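# Fold the skirt in half on the table

## Task

Fold the skirt in half so that the whole garment rests on the table with the waistband lying on top, roughly aligned with the hem and its centre barely beyond the hem line. The folded skirt must end up smooth and reasonably flat, and it must stay that way once the robot lets go. Dropping or flinging the waistband into place is allowed. Finish by releasing the cloth and moving both grippers away.

## Robot and tools

Robot: two arms, left_arm and right_arm, each ending in a parallel two-finger gripper. The names are just labels and do not match left or right in any camera picture. Both grippers are reported in one shared world frame. The origin sits on the table surface midway between the arm bases, +x points out across the table, +z points up, and left_arm is on the +y side. Each gripper also has its own axes: its fingers extend along its +z and close along its y. The reported gripper position is the point between the finger pads, about 1 cm back from the tips.

Row layout: every motion command is a single row of 14 numbers, each between -1 and 1, covering both arms even when only one moves. The order is dx, dy, dz, rx, ry, rz, opening for left_arm, then the same seven for right_arm. The first six numbers of each arm are an offset, not a pose. They are given in that gripper's own axes and measured from its pose as last reported in this scene. A value of 1.0 means 0.6 m of travel or 180 degrees of rotation, and rx, ry, rz together form one rotation vector. The opening is absolute rather than an offset: +1 is fully open (0.094 m) and -1 is closed.

execute_actions(actions): a list of actions that run in order. Each action is a table of up to 15 rows, and each row lasts one control step of 1/30 s. If a table has fewer than 15 rows, its last row is repeated for the remaining steps. Every row is measured from the pose at the start of that action, not from the row before it. An empty list moves nothing and just returns the current state and images.

move(target, speed, blocking): sends each gripper in a straight line toward the target in one 14-number row of offsets, as described above. speed is the top path speed in m/s, from 0.002 to 0.5, default 0.25; turning is capped at twice that figure in rad/s. Paths last 0.5 to 10 s, and both end together. If a path would need more than 10 s, it stops short. The gripper opening is applied when the move starts. Moves do not avoid obstacles or the other arm. Grippers lag, drift off the line, and can exceed the speed, especially when the arm is near full stretch. Faster contact and targets set deeper past a surface both mean harder pushes. With blocking=false the call returns after 0.5 s while the arm keeps going. Until a result shows the move has ended, other moves and action rows are refused, so call wait or stop first.

wait(seconds, 0 to 10): lets time pass while each arm holds its last command. It returns early if a running move finishes. stop(): brakes a running move. The arm needs some distance to brake, and the fingers keep moving.

zoom_image(camera, region): gives an enlarged view of part of the latest image from one camera. region is [x0, y0, x1, y1] in pixels, origin at the top left, at most 504 by 504. The cameras are cam_head_left, cam_head_right, cam_high, cam_low, cam_left_wrist and cam_right_wrist, all 504x504 and returned in that order. Their calibration (K, distortion, T_world_to_cam) lets you map pixels to world points. It can be off by a couple of degrees and several millimetres, and wrist camera poses follow the joint readings.

finished_scene(scene): ends the current scene, given by its number, and cannot be undone. Call it only after the fold is complete, the cloth is released, and the grippers are clear.

Reading results: the state line gives each gripper's position in metres and its orientation as a wxyz quaternion. At long reach these can differ from the true values. "Hand target" lines show where the controller is now steering each gripper. grip_measured is the finger opening on the same scale as the command, and the last joint value is the opening in metres. A move adds a "move:" line with the outcome, such as done, off_target, moving, held or fault, plus any limits that acted. paced means the pose was clipped; held means a safety check blocked some steps. The result also gives each gripper's remaining distance. A "pose unreachable" line means the clearance check changed or blocked that arm's command. FAULT or OVER-TEMPERATURE FAULT lines mean an arm was stopped. MOTOR HOT warns at 75 °C. At 90 °C the arm pauses for 10 s, and at 100 °C it goes limp and drops.

Motion limits: at each step the command is clipped to 70 mm and 16 degrees from the measured pose. A distant target may therefore take several actions. After an action, the arm goes no further than its last clipped pose. Joint friction can leave a gripper up to about 31 mm off, so very small moves may do nothing. Position has priority over orientation when both cannot be met. Joint ranges are listed per arm, and the elbow cannot lock fully straight.

Gripping: to hold cloth, command an opening below grip_measured. About 0.03 below gives a firm hold, and less gives a lighter one. Thin fabric under about 2 mm is squeezed with less force. Each gripper reading can be off by about 1 mm.

Cautions: never let the arms collide or press against each other. Avoid slamming into the table, pushing hard, slipping, or dropping things unintentionally. Don't grip loads for long, because motors heat up. An arm blocked by an object keeps pushing until you send a new command. To hold an arm still, send it the offset back to its wanted pose in the first call, then zeros. The simulation keeps running while you compose a reply, with each arm holding its last command. Outside forces may briefly tug held cloth or nudge loose items.

Each tool is called after "Emit:" as name(argument=value, ...), one argument or row to a line, values as JSON.

## Session

Emit:
execute_actions(
  actions=[],
)

Scene clock: 0.00 s.
left_arm: end_effector_position=(+0.3183, +0.4617, +0.2478) grip_measured=+1.000 end_effector_quat_wxyz=(+0.500, +0.132, +0.816, -0.258) | right_arm: end_effector_position=(+0.5378, -0.0455, +0.3746) grip_measured=+1.000 end_effector_quat_wxyz=(+0.703, -0.556, +0.442, +0.040)
Joint positions: left_arm=[ 0.916  1.79   1.604 -1.406  1.194  1.276  0.094] | right_arm=[ 0.429  2.089  1.985  0.092 -0.664 -0.85   0.094]
Joint velocities: left_arm=[-0.007  0.002 -0.002 -0.022  0.007 -0.037  0.   ] | right_arm=[-0.002  0.017 -0.012  0.037 -0.022 -0.051  0.   ]
Motor temperatures (°C, as the motors report them): left_arm=[22 25 24 27 23 26] | right_arm=[24 24 26 22 26 25]
Hand target (left_arm): +0.318, +0.462, +0.248; +0.500, +0.132, +0.816, -0.258
Hand target (right_arm): +0.538, -0.046, +0.375; +0.703, -0.556, +0.442, +0.040

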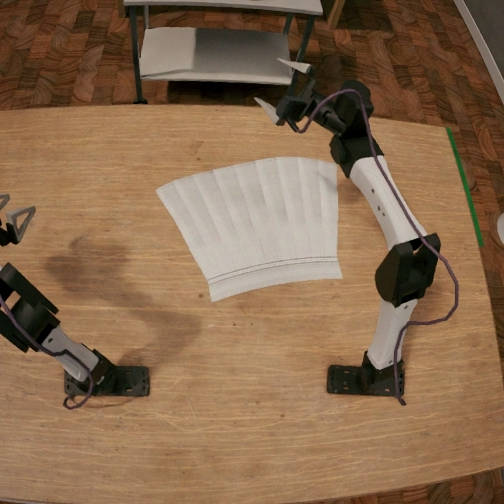

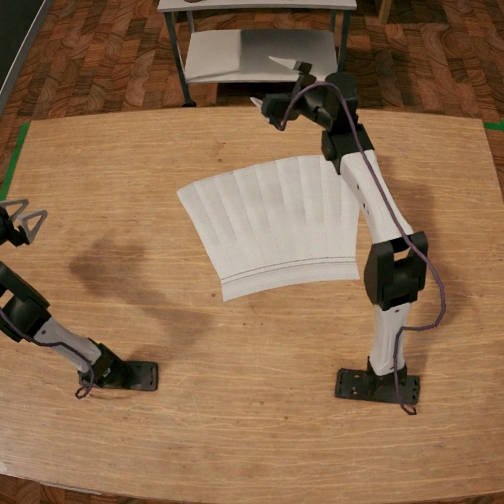

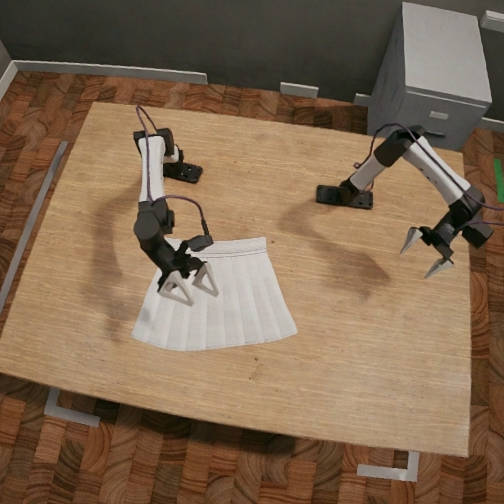

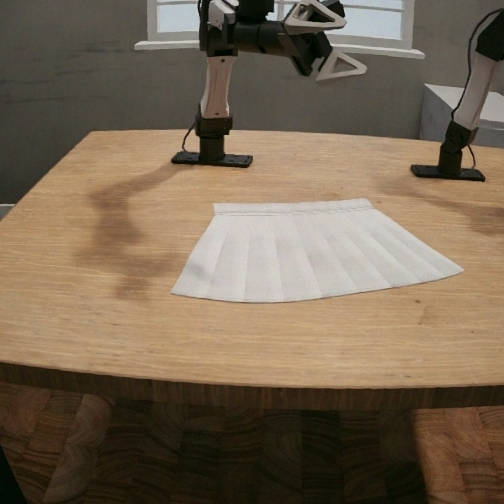

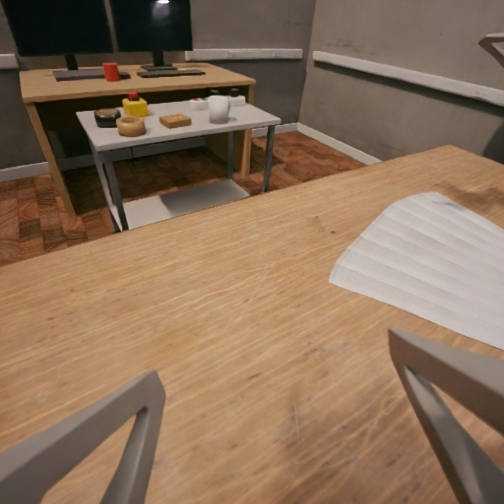

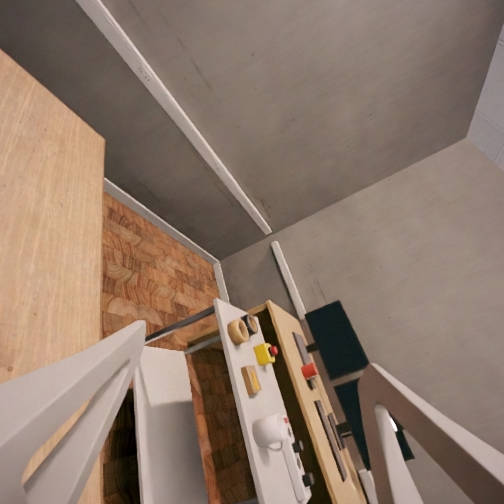

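Emit:
move(
  target=[0.379,-0.561,0.383,-0.175,0.339,-0.09,0,0.252,0.485,-0.55,0.032,0.555,0.439,0],
  speed=0.35,
)

Scene clock: 4.33 s.
left_arm: end_effector_position=(+0.2290, +0.0522, +0.0614) grip_measured=+0.002 end_effector_quat_wxyz=(+0.019, -0.007, +1.000, -0.003) | right_arm: end_effector_position=(+0.2853, -0.2625, +0.0672) grip_measured=+0.001 end_effector_quat_wxyz=(+0.018, -0.011, +1.000, +0.007)
Joint positions: left_arm=[-0.84   1.807  1.314 -1.048 -0.023 -0.826  0.047] | right_arm=[ 0.331  1.697  1.207 -1.043 -0.008  0.173  0.047]
Joint velocities: left_arm=[-0.007 -0.007  0.012  0.007  0.081  0.037  0.001] | right_arm=[-0.017  0.012  0.002 -0.022 -0.037 -0.007 -0.   ]
Motor temperatures (°C, as the motors report them): left_arm=[22 26 25 27 23 26] | right_arm=[24 25 26 23 26 25]
Hand target (left_arm): +0.226, +0.048, +0.061; +0.011, -0.006, +1.000, -0.002
Hand target (right_arm): +0.277, -0.265, +0.059; -0.005, -0.001, +1.000, +0.009
Off the commanded pose (left_arm): 0.009 m, 2 deg.
Off the commanded pose (right_arm): 0.013 m, 2 deg.
move: off_target (right_arm)
camera_calibration (this result's frames):
cam_left_wrist: T_world_to_cam=[[-0.220514, -0.974437, -0.0429762, 0.106492], [-0.935757, 0.198919, 0.291188, 0.234377], [-0.275196, 0.104426, -0.9557, 0.230037], [0, 0, 0, 1]] pos_world=[0.306108, 0.0331255, 0.156175]
cam_right_wrist: T_world_to_cam=[[0.239086, -0.970237, -0.0384446, -0.316408], [-0.893003, -0.235256, 0.383665, 0.209948], [-0.381291, -0.0573979, -0.922672, 0.26291], [0, 0, 0, 1]] pos_world=[0.363378, -0.242509, 0.149866]

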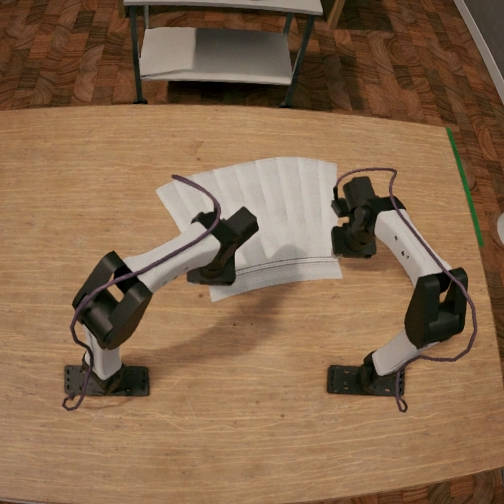

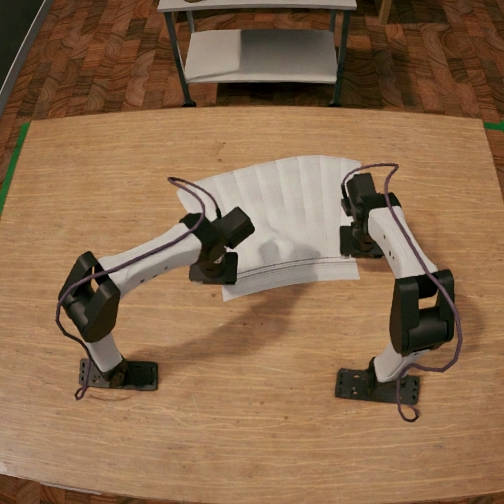

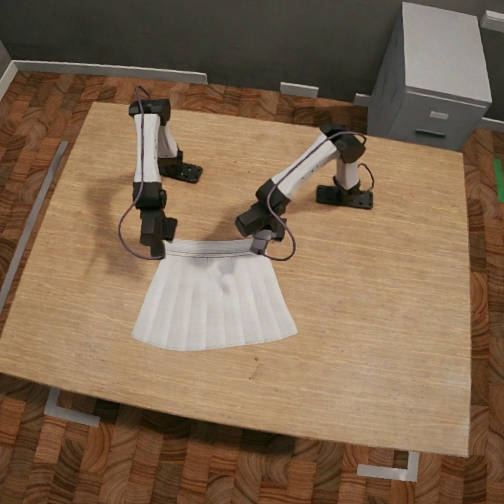

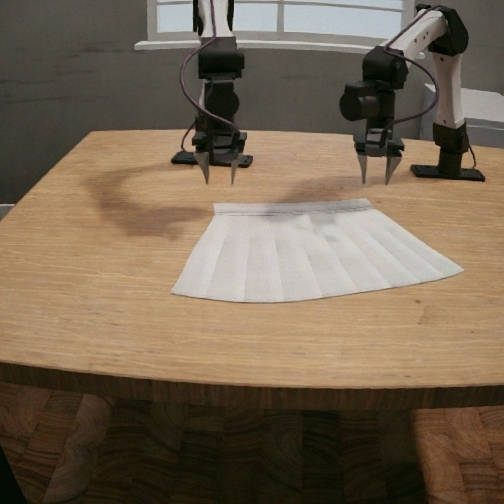

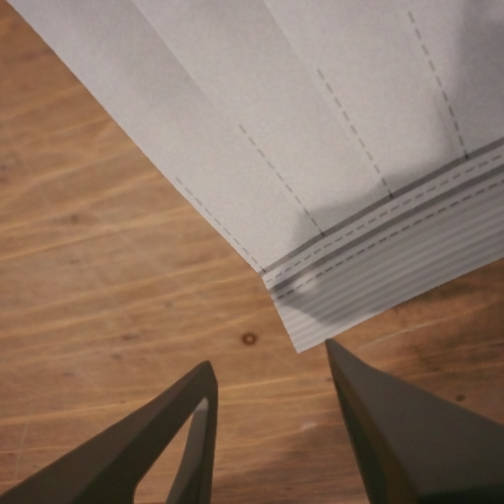

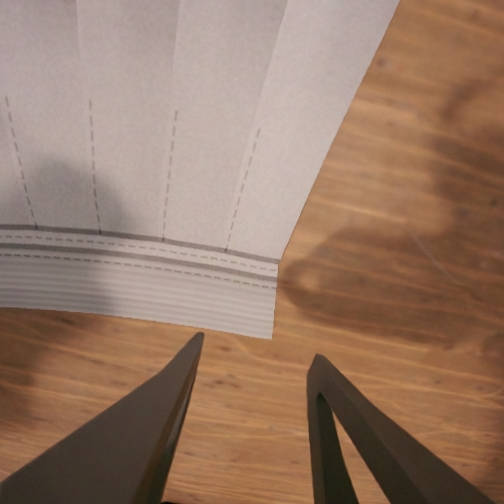

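Emit:
move(
  target=[0.04,-0.055,0.055,0,0,0.444,0,0.065,0.005,0.065,0,0,-0.555,0],
  speed=0.5,
)

Scene clock: 7.10 s.
left_arm: end_effector_position=(+0.2129, +0.0159, +0.0404) grip_measured=+0.002 end_effector_quat_wxyz=(+0.032, +0.630, +0.776, +0.004) | right_arm: end_effector_position=(+0.2516, -0.2607, +0.0266) grip_measured=+0.002 end_effector_quat_wxyz=(-0.014, +0.766, -0.643, +0.006)
Joint positions: left_arm=[-0.945  1.863  1.298 -0.945 -0.023  0.446  0.047] | right_arm=[ 0.361  1.637  0.97  -0.873 -0.008 -1.521  0.047]
Joint velocities: left_arm=[-0.012 -0.012  0.002 -0.007 -0.007 -0.007  0.   ] | right_arm=[ 0.007  0.002 -0.002  0.007 -0.051 -0.037 -0.   ]
Motor temperatures (°C, as the motors report them): left_arm=[22 26 25 27 23 26] | right_arm=[24 26 27 23 26 25]
Hand target (left_arm): +0.206, +0.019, +0.029; +0.017, +0.637, +0.771, +0.009
Hand target (right_arm): +0.248, -0.260, +0.026; -0.016, +0.773, -0.635, +0.009
Off the commanded pose (left_arm): 0.014 m, 2 deg.
Off the commanded pose (right_arm): 0.004 m, 1 deg.
move: off_target (left_arm)
camera_calibration (this result's frames):
cam_left_wrist: T_world_to_cam=[[-0.994959, 0.0277394, -0.096373, 0.217759], [-0.00195207, 0.955445, 0.295162, 0.0216352], [0.100267, 0.293862, -0.950574, 0.126189], [0, 0, 0, 1]] pos_world=[0.204051, -0.0637941, 0.134553]
cam_right_wrist: T_world_to_cam=[[0.923769, 0.382948, -0.00134623, -0.128647], [0.348699, -0.839689, 0.416332, -0.275003], [0.158303, -0.385064, -0.909212, -0.0088247], [0, 0, 0, 1]] pos_world=[0.21613, -0.18505, 0.106296]

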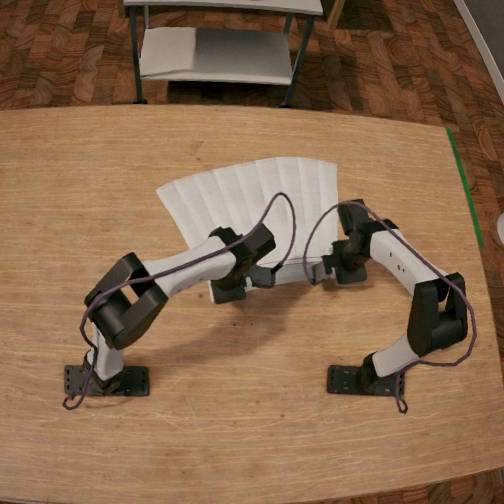

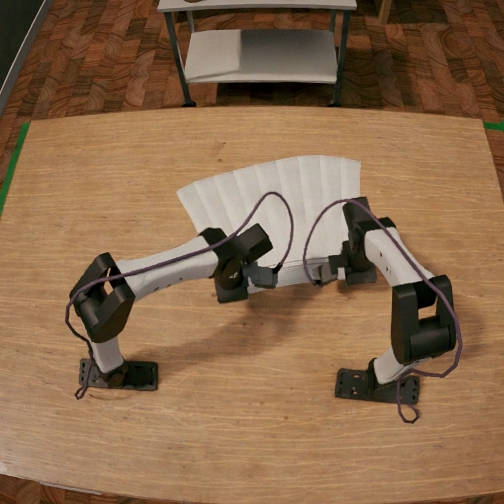

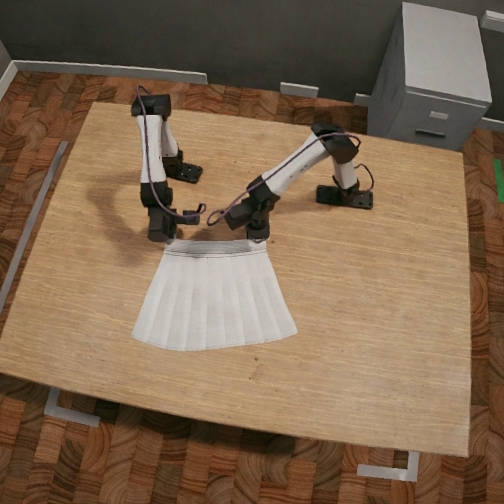

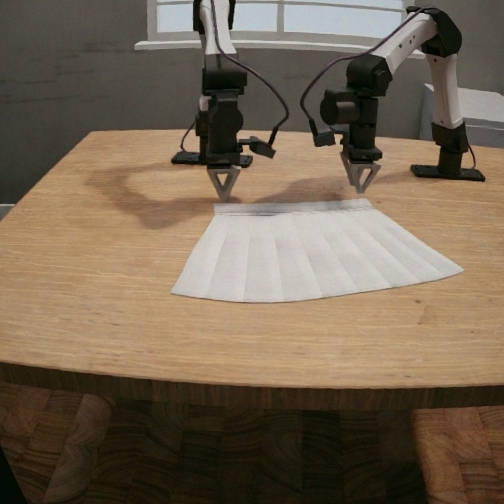

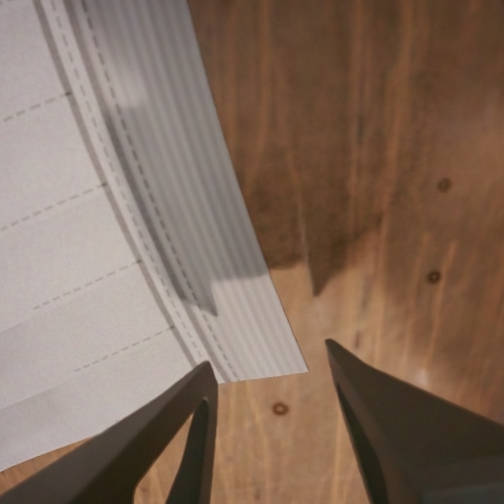

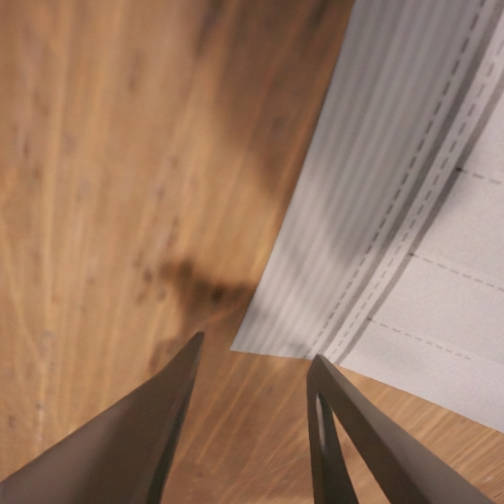

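Right moves slightly inward; descend, close, lift.

Emit:
move(
  target=[0,0,0.08,0,0,0,0,-0.025,0,0.055,0,0,0,0],
  speed=0.06,
)

Emit:
execute_actions(
  actions=[
    [[0,0,0.01,0,0,0,-1,0,0,0.01,0,0,0,-1]],
    [[0,0,0,0,0,0,-1,0,0,0,0,0,0,-1]],
  ],
)

Emit:
move(
  target=[0,0.08,-0.18,0,0,0,-1,0,-0.08,-0.18,0,0,0,-1],
  speed=0.15,
)

Scene clock: 8.30 s.
left_arm: end_effector_position=(+0.2163, +0.0114, +0.0130) grip_measured=+0.002 end_effector_quat_wxyz=(+0.041, +0.630, +0.775, +0.002) | right_arm: end_effector_position=(+0.2540, -0.2495, +0.0069) grip_measured=+0.001 end_effector_quat_wxyz=(-0.019, +0.766, -0.642, +0.011)
Joint positions: left_arm=[-0.945  1.907  1.239 -0.825 -0.023  0.448  0.047] | right_arm=[ 0.401  1.68   0.929 -0.776 -0.003 -1.482  0.047]
Joint velocities: left_arm=[ 0.012 -0.002 -0.002 -0.051 -0.022 -0.037 -0.   ] | right_arm=[-0.012 -0.012  0.007  0.022  0.095 -0.037 -0.   ]
Motor temperatures (°C, as the motors report them): left_arm=[22 26 25 27 23 26] | right_arm=[24 26 27 23 26 25]
Hand target (left_arm): +0.214, +0.015, -0.006; +0.031, +0.630, +0.776, +0.005
Hand target (right_arm): +0.250, -0.246, -0.006; -0.013, +0.766, -0.642, +0.006
Off the commanded pose (left_arm): 0.021 m, 1 deg.
Off the commanded pose (right_arm): 0.014 m, 1 deg.
move: off_target (left_arm, right_arm)
camera_calibration (this result's frames):
cam_left_wrist: T_world_to_cam=[[-0.993824, 0.0278415, -0.107417, 0.218572], [-0.00358775, 0.959445, 0.281873, 0.0345227], [0.110909, 0.280517, -0.95342, 0.0990085], [0, 0, 0, 1]] pos_world=[0.206365, -0.0669816, 0.108144]
cam_right_wrist: T_world_to_cam=[[0.923182, 0.384202, 0.0110771, -0.134766], [0.344096, -0.838968, 0.421581, -0.256894], [0.171266, -0.385385, -0.906723, -0.0262435], [0, 0, 0, 1]] pos_world=[0.217304, -0.173862, 0.0859987]

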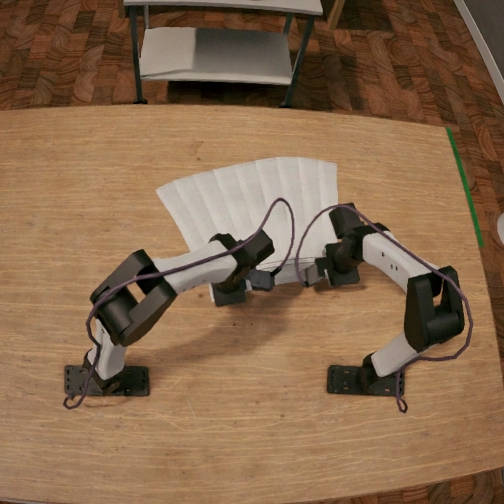

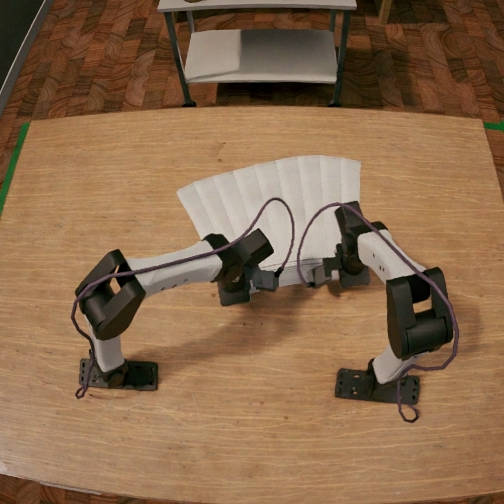

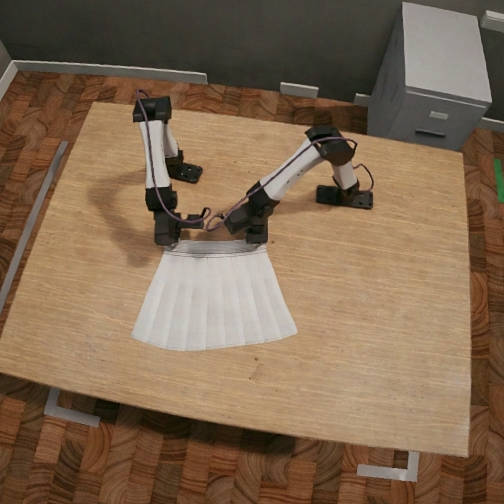

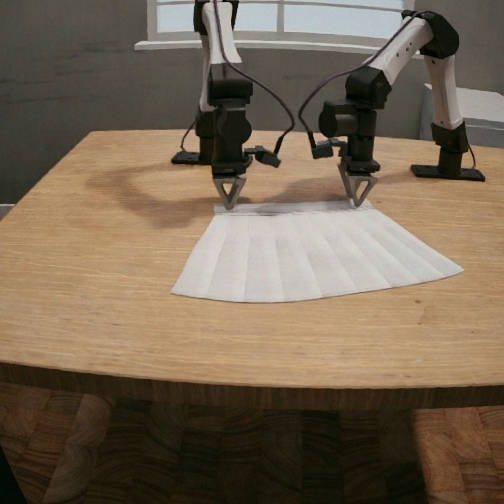

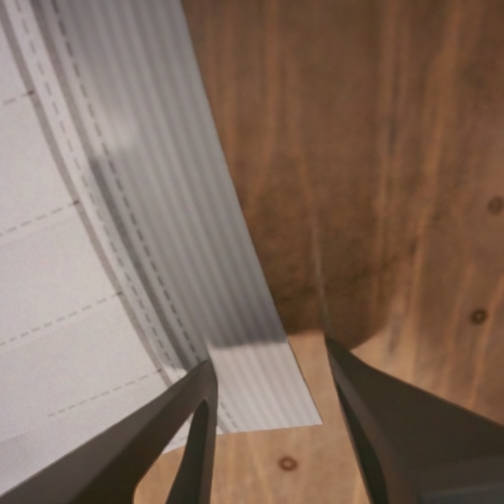

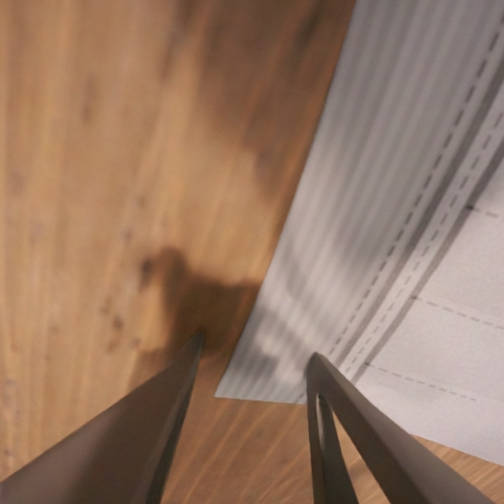

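Scene clock: 9.30 s.
left_arm: end_effector_position=(+0.2169, +0.0094, +0.0132) grip_measured=-0.985 end_effector_quat_wxyz=(+0.044, +0.630, +0.775, -0.001) | right_arm: end_effector_position=(+0.2573, -0.2486, +0.0070) grip_measured=-0.989 end_effector_quat_wxyz=(-0.024, +0.766, -0.642, +0.015)
Joint positions: left_arm=[-0.945  1.907  1.239 -0.817 -0.019  0.448  0.001] | right_arm=[ 0.401  1.68   0.929 -0.762 -0.003 -1.482  0.001]
Joint velocities: left_arm=[-0.012 -0.007  0.002 -0.051 -0.11   0.022 -0.   ] | right_arm=[ 0.022  0.002  0.012  0.022  0.007  0.051 -0.   ]
Motor temperatures (°C, as the motors report them): left_arm=[22 26 25 27 23 26] | right_arm=[24 26 27 23 26 25]
Hand target (left_arm): +0.217, +0.009, +0.013; +0.044, +0.630, +0.775, -0.001
Hand target (right_arm): +0.257, -0.249, +0.007; -0.024, +0.766, -0.642, +0.015
Off the commanded pose (left_arm): 0.000 m, 0 deg.
Off the commanded pose (right_arm): 0.000 m, 0 deg.
camera_calibration (this result's frames):
cam_left_wrist: T_world_to_cam=[[-0.993673, 0.0272527, -0.108957, 0.219193], [-0.00362145, 0.961835, 0.273605, 0.0364252], [0.112255, 0.272269, -0.955651, 0.099433], [0, 0, 0, 1]] pos_world=[0.206777, -0.0680812, 0.10894]
cam_right_wrist: T_world_to_cam=[[0.922936, 0.384135, 0.0250719, -0.138257], [0.338343, -0.840531, 0.423121, -0.256275], [0.183609, -0.382031, -0.905726, -0.0286567], [0, 0, 0, 1]] pos_world=[0.219573, -0.173246, 0.0859466]

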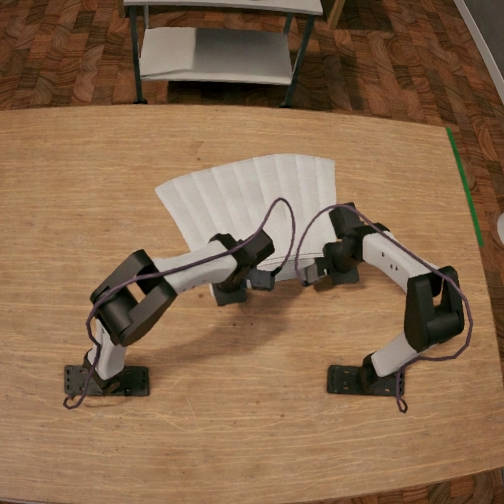

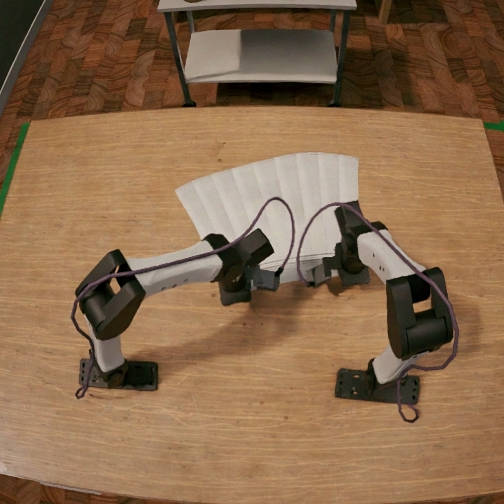

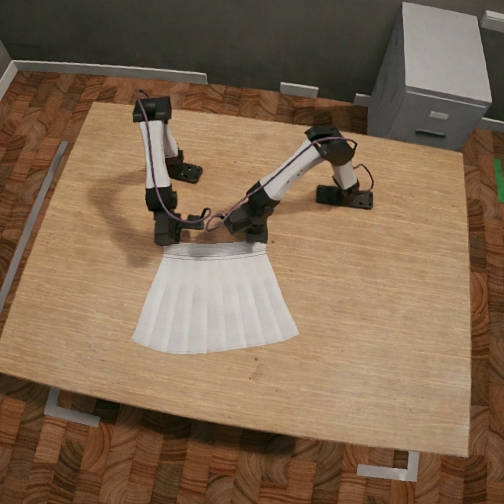

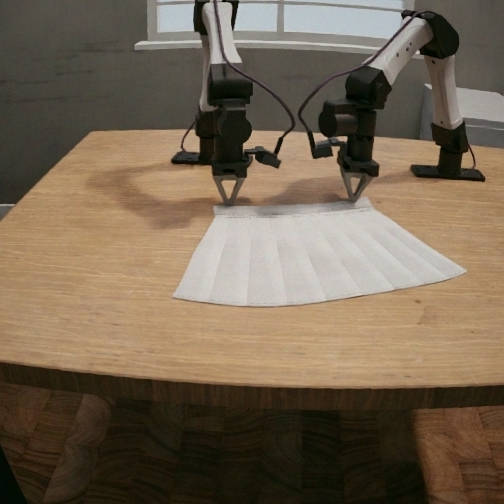

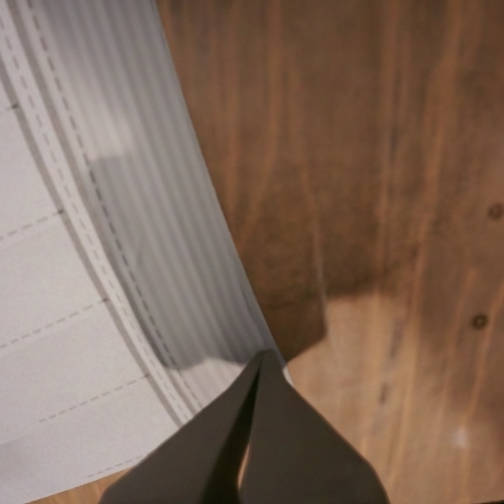

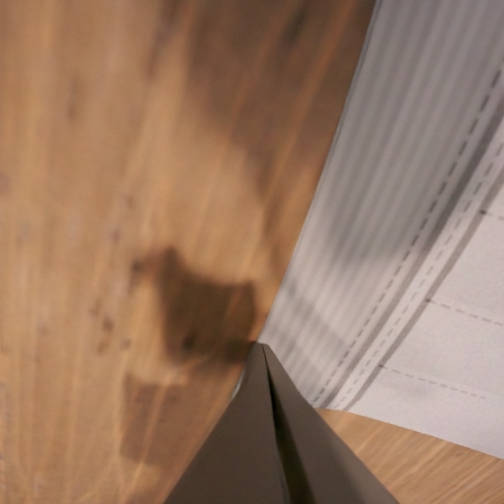

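Scene clock: 10.73 s.
left_arm: end_effector_position=(+0.2566, +0.0228, +0.1218) grip_measured=-0.986 end_effector_quat_wxyz=(+0.048, +0.631, +0.774, +0.003) | right_arm: end_effector_position=(+0.2966, -0.2379, +0.1216) grip_measured=-0.989 end_effector_quat_wxyz=(-0.034, +0.767, -0.641, +0.022)
Joint positions: left_arm=[-0.839  1.871  1.634 -1.239 -0.019  0.558  0.001] | right_arm=[ 0.401  1.691  1.416 -1.215 -0.003 -1.484  0.001]
Joint velocities: left_arm=[-0.012 -0.012  0.007  0.022  0.007  0.051 -0.   ] | right_arm=[-0.002  0.012 -0.007 -0.007 -0.081 -0.066  0.   ]
Motor temperatures (°C, as the motors report them): left_arm=[22 27 25 27 23 26] | right_arm=[24 26 27 23 26 25]
Hand target (left_arm): +0.258, +0.024, +0.123; +0.044, +0.630, +0.775, +0.000
Hand target (right_arm): +0.297, -0.242, +0.118; -0.025, +0.766, -0.642, +0.015
Off the commanded pose (left_arm): 0.003 m, 1 deg.
Off the commanded pose (right_arm): 0.006 m, 1 deg.
move: done
camera_calibration (this result's frames):
cam_left_wrist: T_world_to_cam=[[-0.992195, 0.0303213, -0.120952, 0.271149], [-0.00408906, 0.961552, 0.274594, -0.00599817], [0.124627, 0.272946, -0.953923, 0.191754], [0, 0, 0, 1]] pos_world=[0.24511, -0.0547924, 0.217361]
cam_right_wrist: T_world_to_cam=[[0.921233, 0.386023, 0.0481139, -0.183331], [0.330714, -0.842292, 0.425642, -0.307549], [0.204834, -0.376204, -0.903611, 0.0668434], [0, 0, 0, 1]] pos_world=[0.25691, -0.16313, 0.200127]

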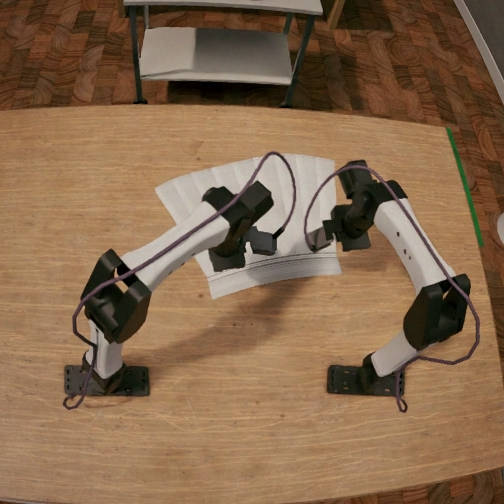

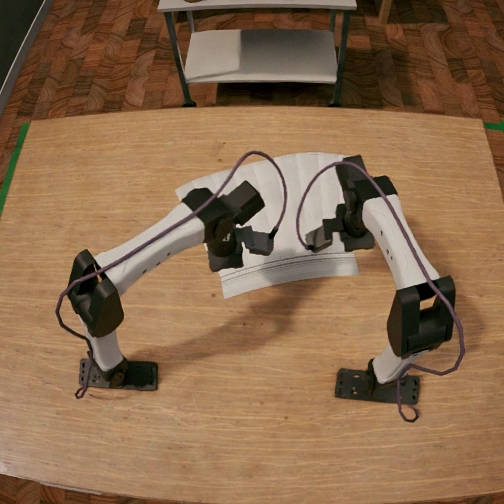

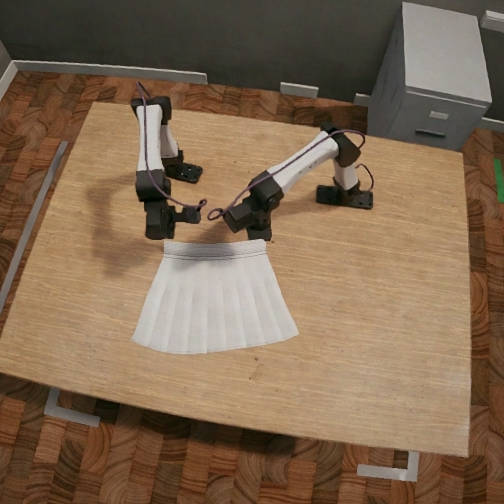

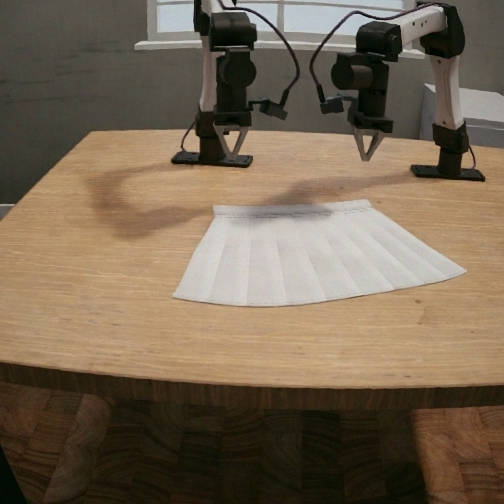

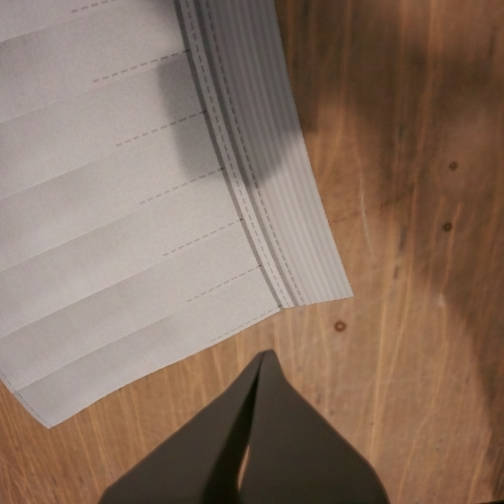

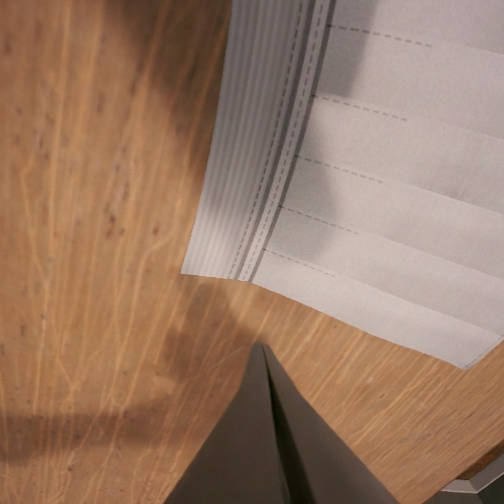

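Emit:
move(
  target=[0,-0.05,0.215,0.04,0,0,0.4,0,0.055,0.225,-0.045,0,0,0.4],
  speed=0.1,
)

Emit:
execute_actions(
  actions=[
    [[0,0,0.04,0.01,0,0,0,0,0,0.04,-0.01,0,0,0]],
    [[0,0,0.04,0.01,0,0,-0.5,0,0,0.04,-0.01,0,0,-0.5]],
    [[0,0,0.04,0.01,0,0,-1,0,0,0.04,-0.01,0,0,-1]],
    [[0,0,0,0,0,0,-1,0,0,0,0,0,0,-1]],
  ],
)

Scene clock: 12.70 s.
left_arm: end_effector_position=(+0.2493, +0.0079, +0.0153) grip_measured=+0.398 end_effector_quat_wxyz=(+0.035, +0.630, +0.775, -0.038) | right_arm: end_effector_position=(+0.2878, -0.2400, +0.0058) grip_measured=+0.398 end_effector_quat_wxyz=(+0.002, +0.767, -0.641, -0.004)
Joint positions: left_arm=[-0.84   1.985  1.358 -0.864  0.067  0.548  0.066] | right_arm=[ 0.401  1.848  1.132 -0.862 -0.004 -1.484  0.066]
Joint velocities: left_arm=[ 0.017  0.002 -0.002 -0.037 -0.022 -0.022 -0.   ] | right_arm=[-0.002  0.002 -0.012  0.022 -0.007  0.066  0.001]
Motor temperatures (°C, as the motors report them): left_arm=[22 27 25 27 23 26] | right_arm=[24 26 27 23 26 25]
Hand target (left_arm): +0.235, +0.011, -0.007; +0.008, +0.633, +0.773, -0.044
Hand target (right_arm): +0.276, -0.241, -0.014; +0.020, +0.767, -0.641, -0.024
Off the commanded pose (left_arm): 0.027 m, 3 deg.
Off the commanded pose (right_arm): 0.025 m, 3 deg.
move: off_target (left_arm, right_arm)
camera_calibration (this result's frames):
cam_left_wrist: T_world_to_cam=[[-0.998444, 0.0261233, -0.0492751, 0.25197], [0.0142697, 0.973767, 0.227102, 0.0335626], [0.0539151, 0.226045, -0.972624, 0.113449], [0, 0, 0, 1]] pos_world=[0.244983, -0.0649091, 0.115137]
cam_right_wrist: T_world_to_cam=[[0.921583, 0.386181, -0.0393468, -0.168391], [0.366843, -0.833297, 0.413572, -0.265233], [0.126926, -0.395575, -0.909621, -0.0189789], [0, 0, 0, 1]] pos_world=[0.254894, -0.163495, 0.0858035]

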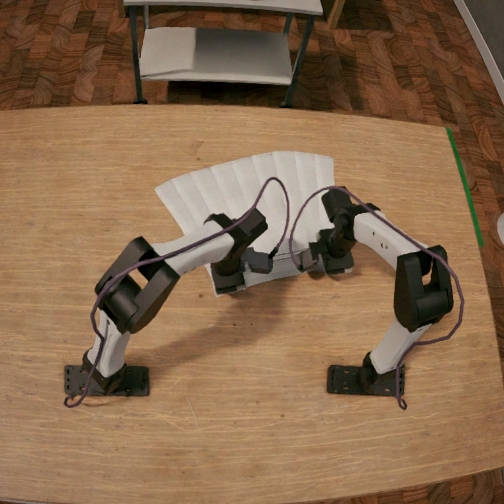

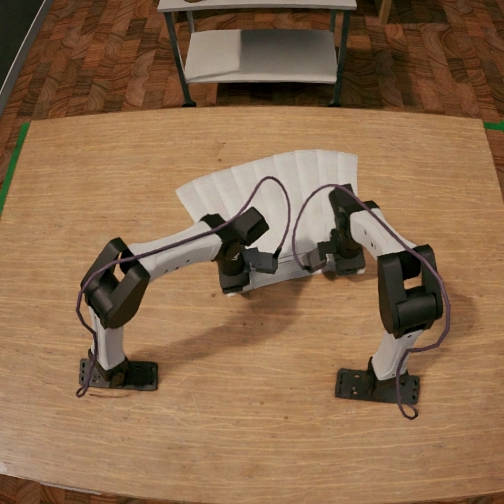

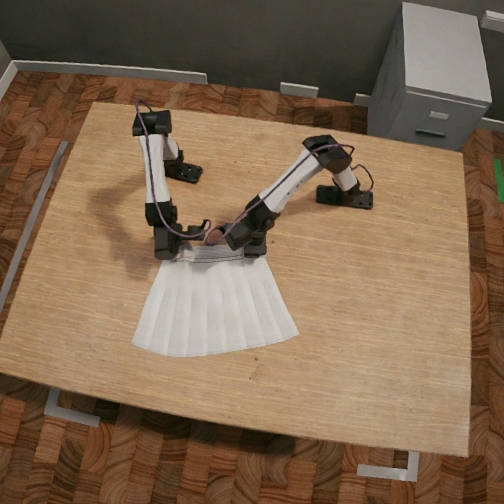

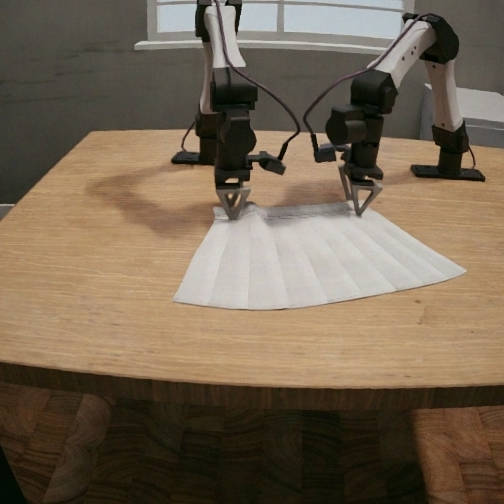

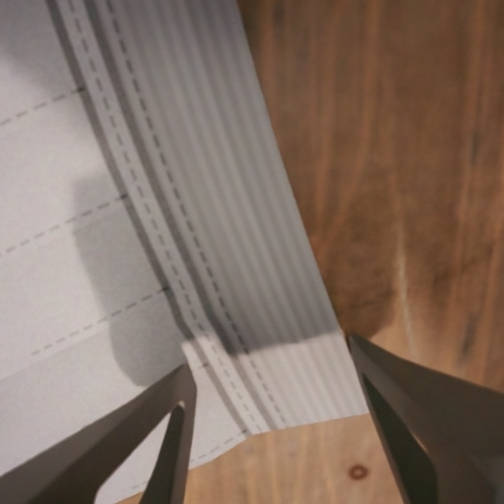

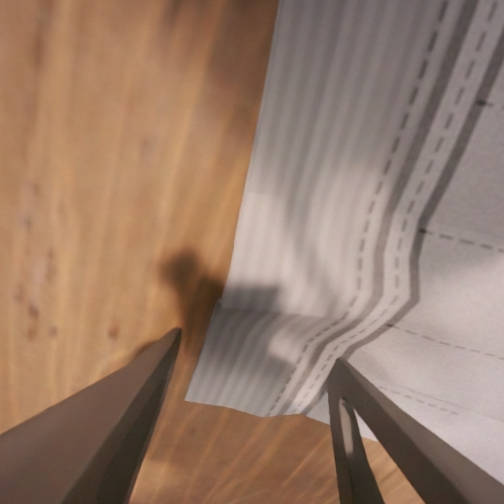

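Scene clock: 14.70 s.
left_arm: end_effector_position=(+0.2648, -0.0156, +0.0155) grip_measured=-0.986 end_effector_quat_wxyz=(+0.087, +0.631, +0.768, -0.060) | right_arm: end_effector_position=(+0.3005, -0.2365, +0.0065) grip_measured=-0.974 end_effector_quat_wxyz=(-0.019, +0.767, -0.641, +0.011)
Joint positions: left_arm=[-0.84   1.996  1.358 -0.745  0.098  0.553  0.001] | right_arm=[ 0.401  1.85   1.135 -0.813 -0.004 -1.484  0.001]
Joint velocities: left_arm=[ 0.002 -0.007 -0.017 -0.066  0.037  0.022 -0.   ] | right_arm=[-0.017  0.002  0.002 -0.022  0.037  0.066 -0.   ]
Motor temperatures (°C, as the motors report them): left_arm=[22 27 26 27 23 26] | right_arm=[24 26 27 23 26 25]
Hand target (left_arm): +0.265, -0.015, +0.015; +0.085, +0.631, +0.769, -0.060
Hand target (right_arm): +0.300, -0.237, +0.005; -0.018, +0.767, -0.641, +0.010
Off the commanded pose (left_arm): 0.001 m, 0 deg.
Off the commanded pose (right_arm): 0.001 m, 0 deg.
camera_calibration (this result's frames):
cam_left_wrist: T_world_to_cam=[[-0.994145, 0.0266878, -0.104708, 0.267814], [0.0128809, 0.99138, 0.130384, 0.0583932], [0.107285, 0.128272, -0.985919, 0.102677], [0, 0, 0, 1]] pos_world=[0.254478, -0.0782078, 0.12166]
cam_right_wrist: T_world_to_cam=[[0.92227, 0.386368, 0.0116978, -0.181948], [0.346125, -0.838926, 0.42, -0.262443], [0.172088, -0.383304, -0.907449, -0.0293109], [0, 0, 0, 1]] pos_world=[0.263688, -0.161106, 0.0857562]

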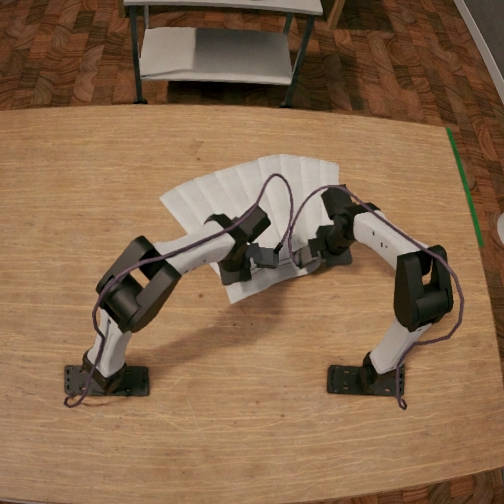

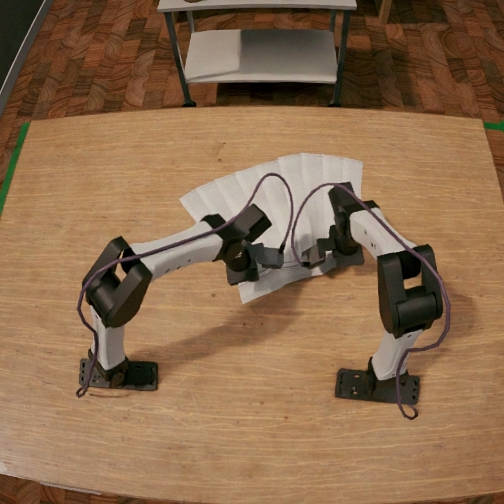

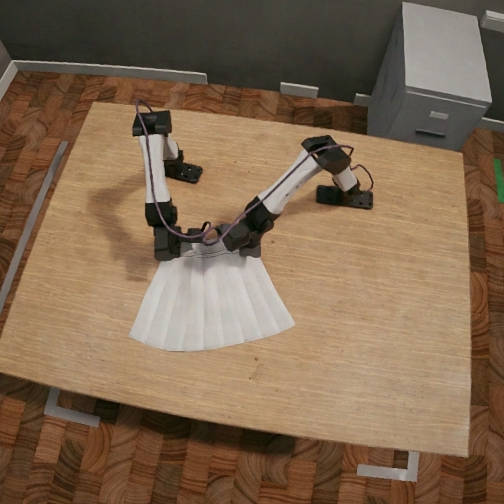

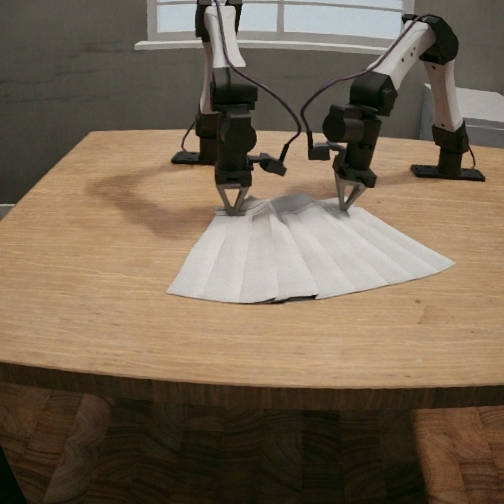

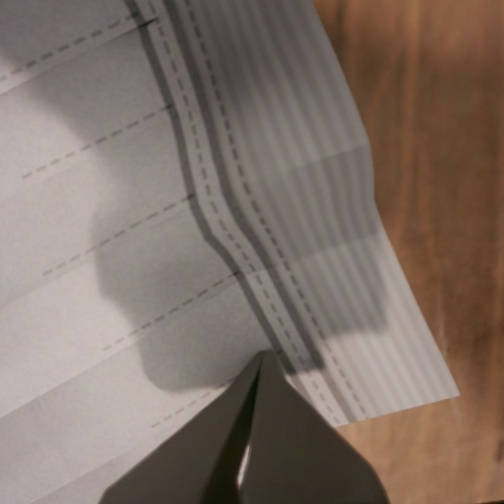

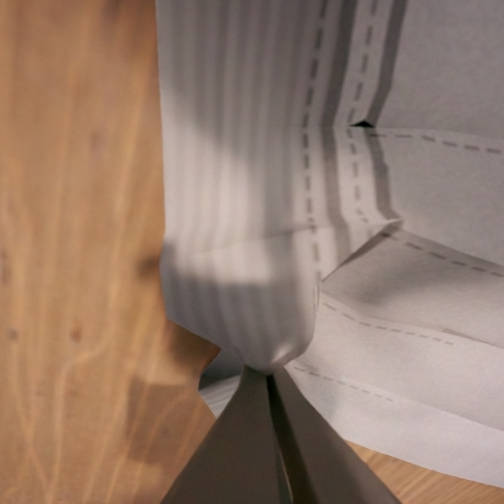

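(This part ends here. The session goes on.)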